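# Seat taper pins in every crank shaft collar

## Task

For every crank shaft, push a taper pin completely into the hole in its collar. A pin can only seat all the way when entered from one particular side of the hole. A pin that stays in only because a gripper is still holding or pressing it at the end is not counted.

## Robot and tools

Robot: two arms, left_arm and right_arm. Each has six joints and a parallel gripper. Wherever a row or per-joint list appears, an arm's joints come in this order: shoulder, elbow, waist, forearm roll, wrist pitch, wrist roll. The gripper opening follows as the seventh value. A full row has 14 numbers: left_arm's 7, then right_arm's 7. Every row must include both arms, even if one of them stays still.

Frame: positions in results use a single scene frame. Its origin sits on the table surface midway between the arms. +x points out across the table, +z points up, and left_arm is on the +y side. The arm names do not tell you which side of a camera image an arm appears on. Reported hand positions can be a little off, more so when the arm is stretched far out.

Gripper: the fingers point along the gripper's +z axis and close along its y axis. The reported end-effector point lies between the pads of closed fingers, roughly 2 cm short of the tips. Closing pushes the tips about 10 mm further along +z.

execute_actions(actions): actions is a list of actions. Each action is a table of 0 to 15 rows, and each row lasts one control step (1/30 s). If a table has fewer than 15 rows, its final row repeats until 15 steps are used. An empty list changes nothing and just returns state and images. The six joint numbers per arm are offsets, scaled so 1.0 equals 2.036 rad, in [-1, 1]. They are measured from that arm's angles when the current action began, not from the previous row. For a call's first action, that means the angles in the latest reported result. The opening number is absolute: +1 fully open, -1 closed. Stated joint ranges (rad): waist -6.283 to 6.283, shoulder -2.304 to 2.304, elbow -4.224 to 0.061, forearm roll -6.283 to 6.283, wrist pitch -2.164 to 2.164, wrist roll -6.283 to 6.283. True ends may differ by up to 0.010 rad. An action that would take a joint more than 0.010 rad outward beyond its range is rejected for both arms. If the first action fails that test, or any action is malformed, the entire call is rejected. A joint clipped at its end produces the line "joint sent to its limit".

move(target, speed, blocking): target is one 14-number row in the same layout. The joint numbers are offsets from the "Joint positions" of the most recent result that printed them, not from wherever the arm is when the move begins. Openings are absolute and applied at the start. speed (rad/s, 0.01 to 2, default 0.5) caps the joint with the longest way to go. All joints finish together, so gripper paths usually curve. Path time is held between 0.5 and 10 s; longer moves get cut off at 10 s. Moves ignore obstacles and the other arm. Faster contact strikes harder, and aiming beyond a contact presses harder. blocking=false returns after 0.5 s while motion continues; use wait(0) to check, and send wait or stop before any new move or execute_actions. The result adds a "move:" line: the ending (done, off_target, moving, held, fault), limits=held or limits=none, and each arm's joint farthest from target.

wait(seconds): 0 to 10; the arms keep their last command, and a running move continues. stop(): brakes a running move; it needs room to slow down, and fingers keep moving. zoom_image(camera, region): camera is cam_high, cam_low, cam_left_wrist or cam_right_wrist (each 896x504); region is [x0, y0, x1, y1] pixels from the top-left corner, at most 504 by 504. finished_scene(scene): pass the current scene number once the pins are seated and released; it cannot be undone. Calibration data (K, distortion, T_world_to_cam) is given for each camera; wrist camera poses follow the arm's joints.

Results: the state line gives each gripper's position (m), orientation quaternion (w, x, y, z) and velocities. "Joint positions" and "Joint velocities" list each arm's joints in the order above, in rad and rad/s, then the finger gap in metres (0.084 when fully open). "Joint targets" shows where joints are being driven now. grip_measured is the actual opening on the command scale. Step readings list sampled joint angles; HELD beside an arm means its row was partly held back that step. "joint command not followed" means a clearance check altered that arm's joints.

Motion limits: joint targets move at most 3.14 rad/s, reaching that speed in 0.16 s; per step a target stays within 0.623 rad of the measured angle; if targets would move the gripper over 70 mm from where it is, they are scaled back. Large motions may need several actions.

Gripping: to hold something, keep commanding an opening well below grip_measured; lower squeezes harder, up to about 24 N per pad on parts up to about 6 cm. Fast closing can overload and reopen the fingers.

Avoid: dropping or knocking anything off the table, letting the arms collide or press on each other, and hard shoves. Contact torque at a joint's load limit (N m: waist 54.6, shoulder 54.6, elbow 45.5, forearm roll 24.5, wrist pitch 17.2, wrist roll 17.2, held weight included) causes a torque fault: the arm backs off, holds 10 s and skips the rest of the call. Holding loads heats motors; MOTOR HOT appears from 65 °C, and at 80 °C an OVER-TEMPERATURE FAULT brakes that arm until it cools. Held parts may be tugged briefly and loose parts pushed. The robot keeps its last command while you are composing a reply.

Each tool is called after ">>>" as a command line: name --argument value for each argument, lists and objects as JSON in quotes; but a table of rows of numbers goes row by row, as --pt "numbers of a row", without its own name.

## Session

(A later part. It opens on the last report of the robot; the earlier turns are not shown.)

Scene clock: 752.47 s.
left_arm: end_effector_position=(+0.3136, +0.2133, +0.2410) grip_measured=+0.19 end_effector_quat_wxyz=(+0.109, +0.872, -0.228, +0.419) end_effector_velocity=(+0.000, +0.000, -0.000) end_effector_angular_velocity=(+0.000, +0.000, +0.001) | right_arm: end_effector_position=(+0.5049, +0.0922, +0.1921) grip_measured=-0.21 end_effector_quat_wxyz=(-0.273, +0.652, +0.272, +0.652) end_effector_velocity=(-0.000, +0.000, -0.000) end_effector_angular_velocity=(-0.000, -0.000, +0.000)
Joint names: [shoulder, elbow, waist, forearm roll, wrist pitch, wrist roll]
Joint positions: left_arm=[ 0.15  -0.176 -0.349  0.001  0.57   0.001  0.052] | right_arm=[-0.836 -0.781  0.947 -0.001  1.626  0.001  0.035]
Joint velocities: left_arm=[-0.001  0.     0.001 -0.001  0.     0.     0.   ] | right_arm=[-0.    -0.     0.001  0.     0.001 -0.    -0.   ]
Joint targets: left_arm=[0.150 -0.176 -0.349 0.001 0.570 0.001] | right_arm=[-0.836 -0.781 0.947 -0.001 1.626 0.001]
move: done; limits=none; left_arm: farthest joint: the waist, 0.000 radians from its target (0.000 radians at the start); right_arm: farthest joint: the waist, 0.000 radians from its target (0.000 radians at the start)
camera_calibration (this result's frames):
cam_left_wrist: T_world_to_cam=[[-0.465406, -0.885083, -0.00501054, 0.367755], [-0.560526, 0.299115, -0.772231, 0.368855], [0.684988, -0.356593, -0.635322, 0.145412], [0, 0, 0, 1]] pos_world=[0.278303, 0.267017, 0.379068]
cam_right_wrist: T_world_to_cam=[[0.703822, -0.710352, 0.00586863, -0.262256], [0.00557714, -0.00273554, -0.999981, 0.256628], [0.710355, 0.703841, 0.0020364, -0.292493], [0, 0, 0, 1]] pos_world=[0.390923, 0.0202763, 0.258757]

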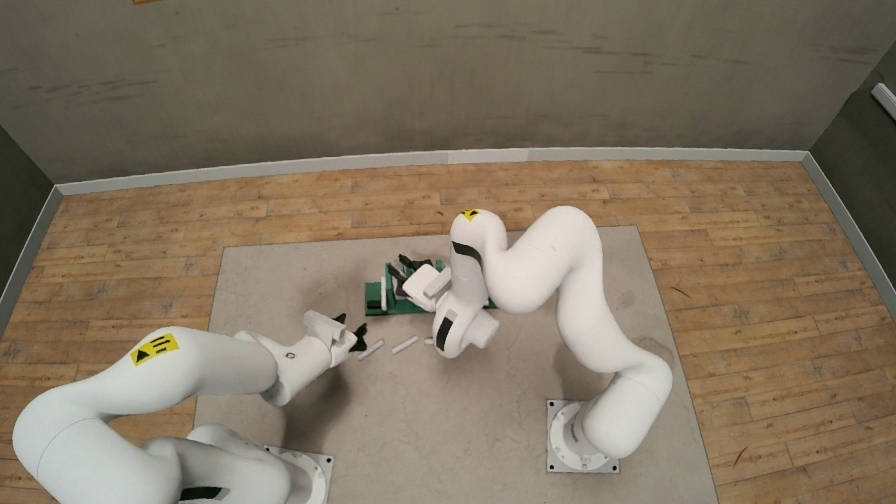

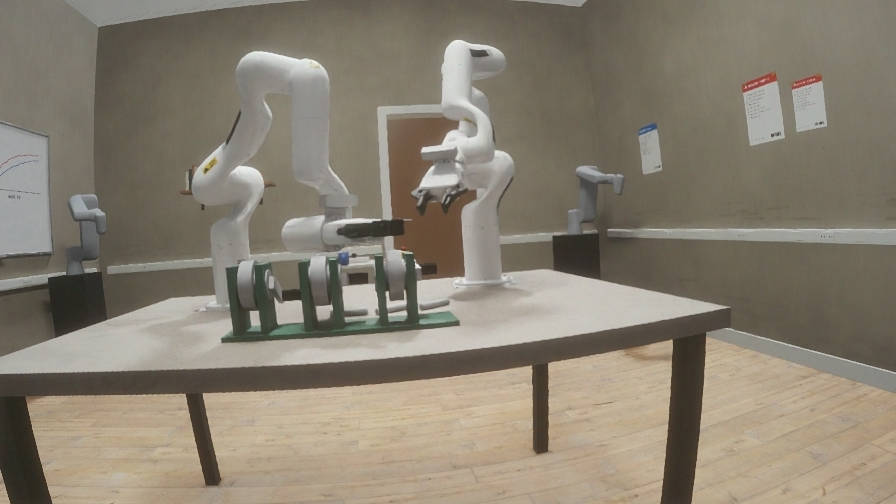

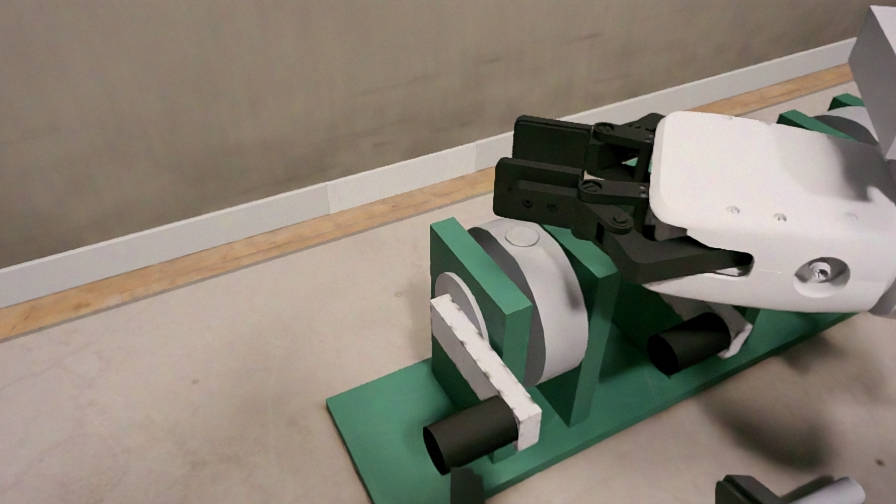

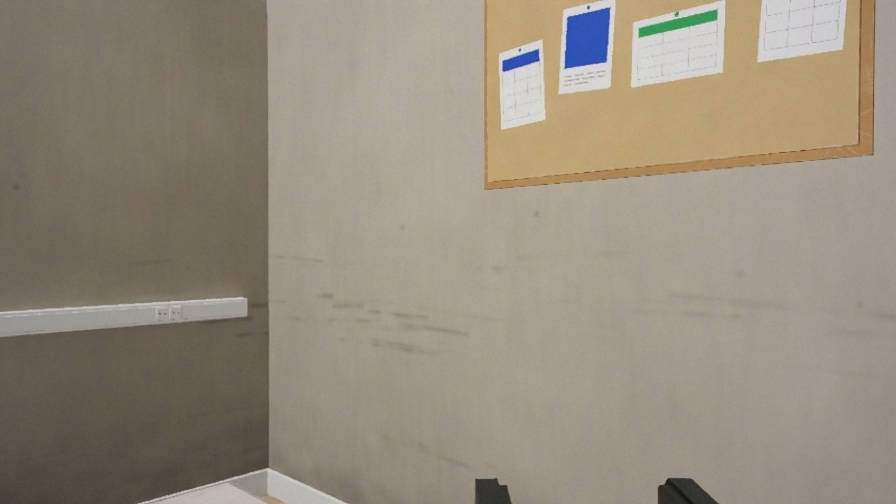

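>>> move --target '[0,0,0.1,0,0,0,0.2,0.27,-0.0324,-0.1017,0,-0.5,0.5,0.2]' --speed 0.7

>>> move --target '[0,0,0,0,0,0,0.2,0,0,0,0,-0.57,0.558,0.2]' --speed 0.7

Scene clock: 764.10 s.
left_arm: end_effector_position=(+0.3467, +0.2899, +0.2410) grip_measured=+0.19 end_effector_quat_wxyz=(+0.066, +0.891, -0.139, +0.428) end_effector_velocity=(-0.000, -0.000, -0.000) end_effector_angular_velocity=(+0.001, +0.001, -0.001) | right_arm: end_effector_position=(+0.6152, +0.0025, +0.3612) grip_measured=+0.19 end_effector_quat_wxyz=(-0.396, +0.815, -0.180, +0.384) end_effector_velocity=(+0.001, -0.000, +0.002) end_effector_angular_velocity=(+0.003, -0.003, -0.002)
Joint names: [shoulder, elbow, waist, forearm roll, wrist pitch, wrist roll]
Joint positions: left_arm=[ 0.15  -0.176 -0.146  0.001  0.57   0.001  0.052] | right_arm=[-0.287 -0.847  0.741 -0.001  0.608  1.019  0.052]
Joint velocities: left_arm=[ 0.001 -0.    -0.     0.    -0.002  0.    -0.   ] | right_arm=[ 0.001 -0.001 -0.001  0.     0.001  0.001  0.   ]
Joint targets: left_arm=[0.150 -0.176 -0.146 0.001 0.570 0.001] | right_arm=[-0.286 -0.847 0.740 -0.001 0.608 1.019]
move: done; limits=none; left_arm: farthest joint: the waist, 0.000 radians from its target (0.204 radians at the start); right_arm: farthest joint: the waist, 0.001 radians from its target (0.207 radians at the start)
camera_calibration (this result's frames):
cam_left_wrist: T_world_to_cam=[[-0.276959, -0.960869, -0.00501328, 0.407626], [-0.609403, 0.179682, -0.772232, 0.416096], [0.742914, -0.210821, -0.635321, 0.0876759], [0, 0, 0, 1]] pos_world=[0.30133, 0.335395, 0.379068]
cam_right_wrist: T_world_to_cam=[[0.00785437, -0.631274, -0.77552, 0.305565], [-0.640045, 0.592693, -0.488935, 0.636034], [0.768298, 0.500208, -0.399388, -0.198201], [0, 0, 0, 1]] pos_world=[0.556968, -0.0849365, 0.468792]

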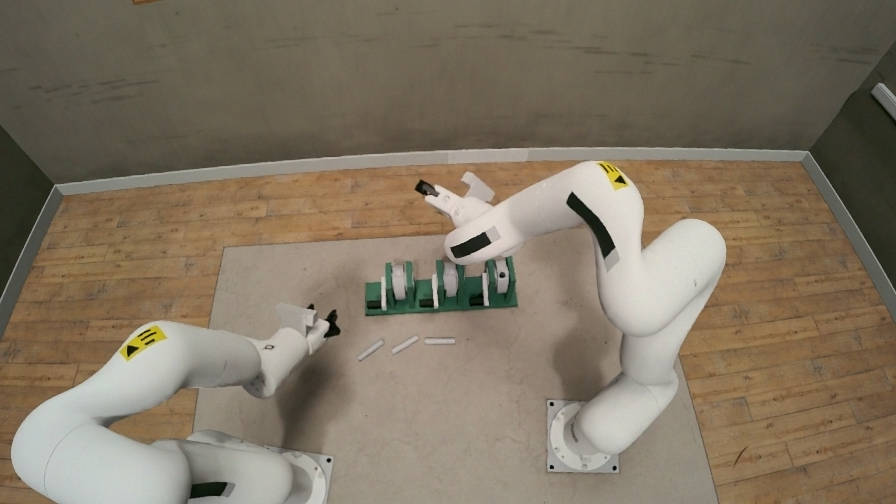

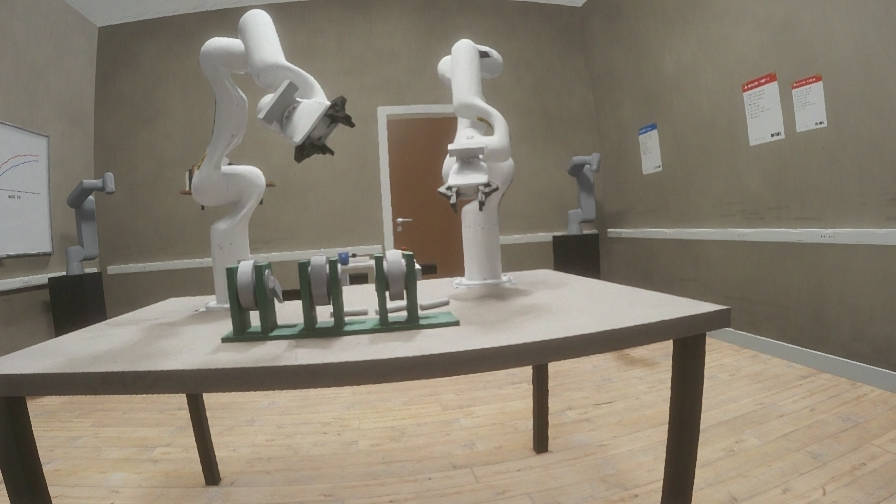

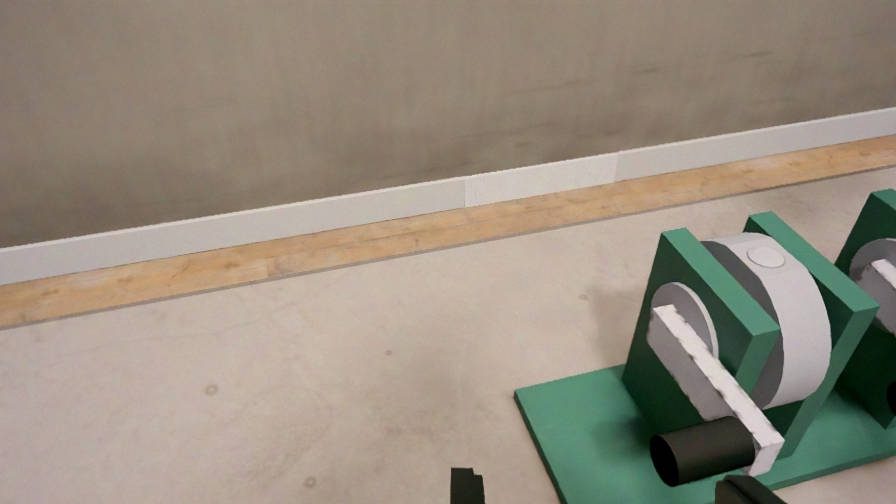

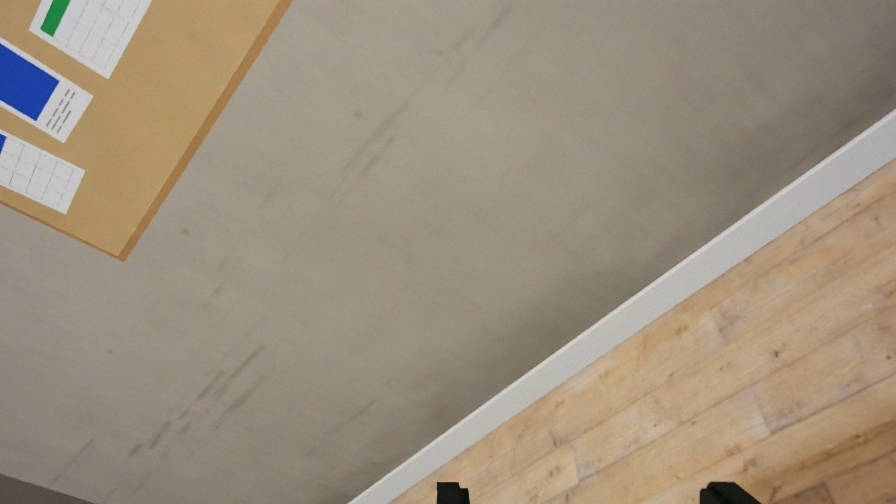

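Scene clock: 766.23 s.
left_arm: end_effector_position=(+0.3467, +0.2899, +0.2410) grip_measured=+0.19 end_effector_quat_wxyz=(+0.066, +0.891, -0.139, +0.428) end_effector_velocity=(-0.000, -0.000, -0.000) end_effector_angular_velocity=(+0.000, +0.002, -0.000) | right_arm: end_effector_position=(+0.4294, -0.1206, +0.2124) grip_measured=+0.19 end_effector_quat_wxyz=(-0.004, +0.707, -0.707, +0.001) end_effector_velocity=(-0.001, -0.001, -0.001) end_effector_angular_velocity=(-0.003, +0.004, +0.000)
Joint names: [shoulder, elbow, waist, forearm roll, wrist pitch, wrist roll]
Joint positions: left_arm=[ 0.15  -0.176 -0.146  0.001  0.57   0.001  0.052] | right_arm=[-0.287 -0.847  0.741 -0.001 -0.552  2.155  0.052]
Joint velocities: left_arm=[-0.     0.    -0.001 -0.001 -0.001  0.    -0.   ] | right_arm=[-0.001  0.001  0.001 -0.    -0.003  0.001 -0.   ]
Joint targets: left_arm=[0.150 -0.176 -0.146 0.001 0.570 0.001] | right_arm=[-0.287 -0.847 0.741 -0.001 -0.552 2.155]
move: done; limits=none; left_arm: farthest joint: the waist, 0.000 radians from its target (0.000 radians at the start); right_arm: farthest joint: the wrist pitch, 0.001 radians from its target (1.161 radians at the start)
camera_calibration (this result's frames):
cam_left_wrist: T_world_to_cam=[[-0.276958, -0.960869, -0.00501313, 0.407626], [-0.609403, 0.179682, -0.772232, 0.416096], [0.742914, -0.210821, -0.635321, 0.0876759], [0, 0, 0, 1]] pos_world=[0.30133, 0.335395, 0.379068]
cam_right_wrist: T_world_to_cam=[[-0.99996, -0.00823074, 0.00363843, 0.456399], [-0.00821955, 0.999961, 0.00307933, 0.190621], [-0.00366364, 0.00304929, -0.999989, 0.345818], [0, 0, 0, 1]] pos_world=[0.459215, -0.187912, 0.343566]

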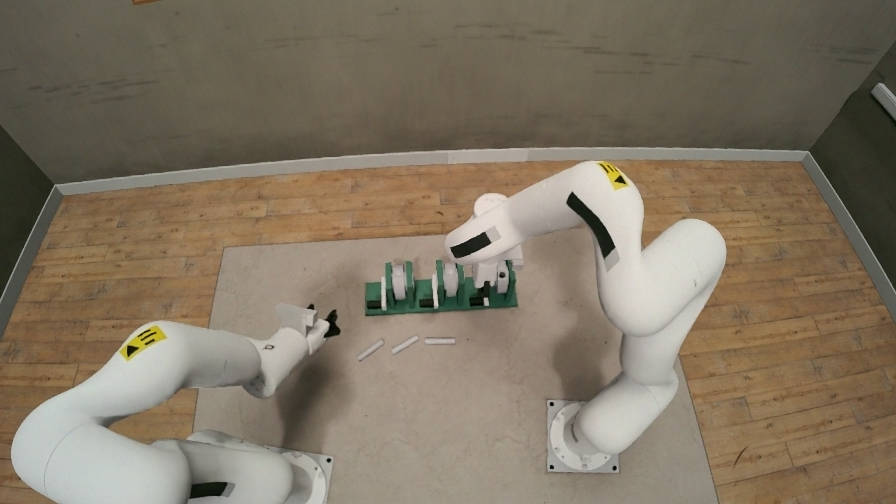

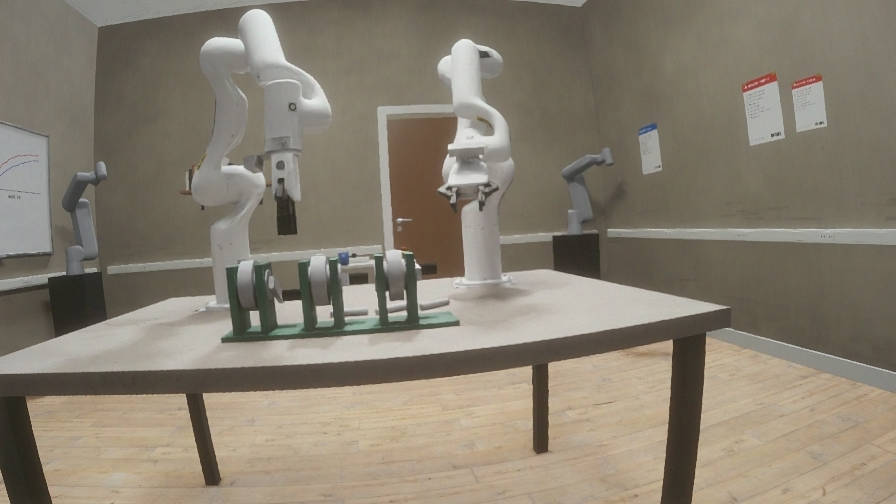

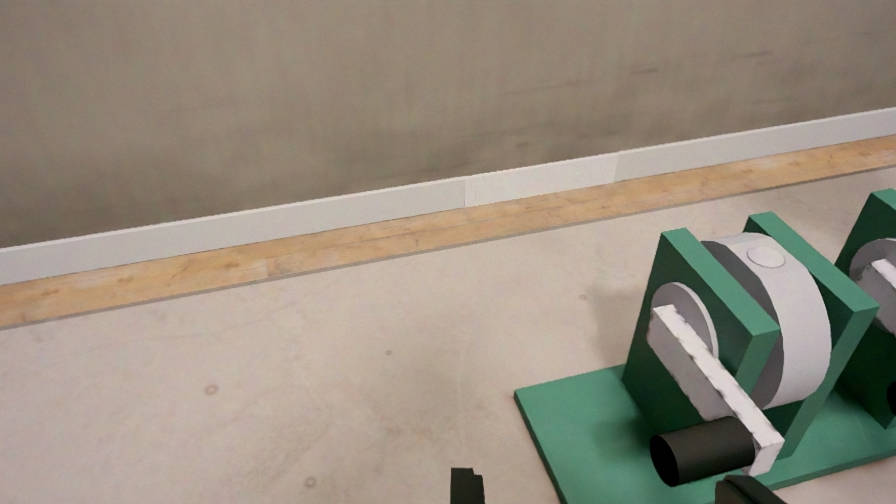

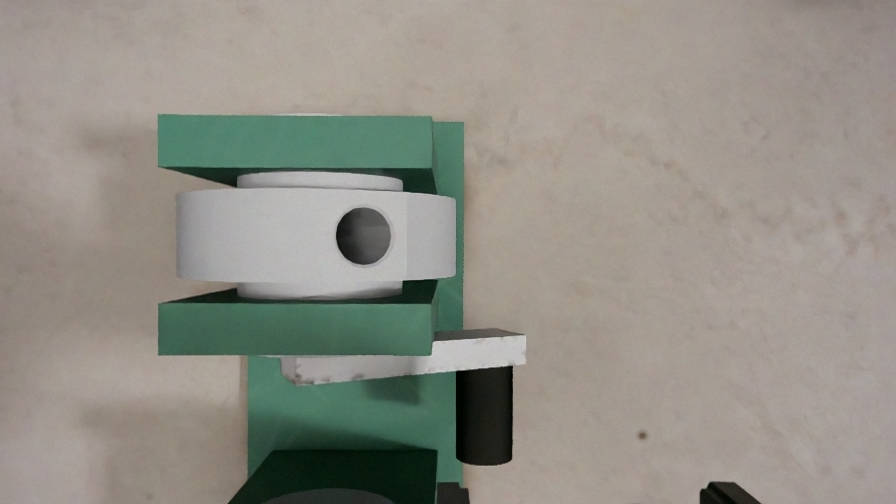

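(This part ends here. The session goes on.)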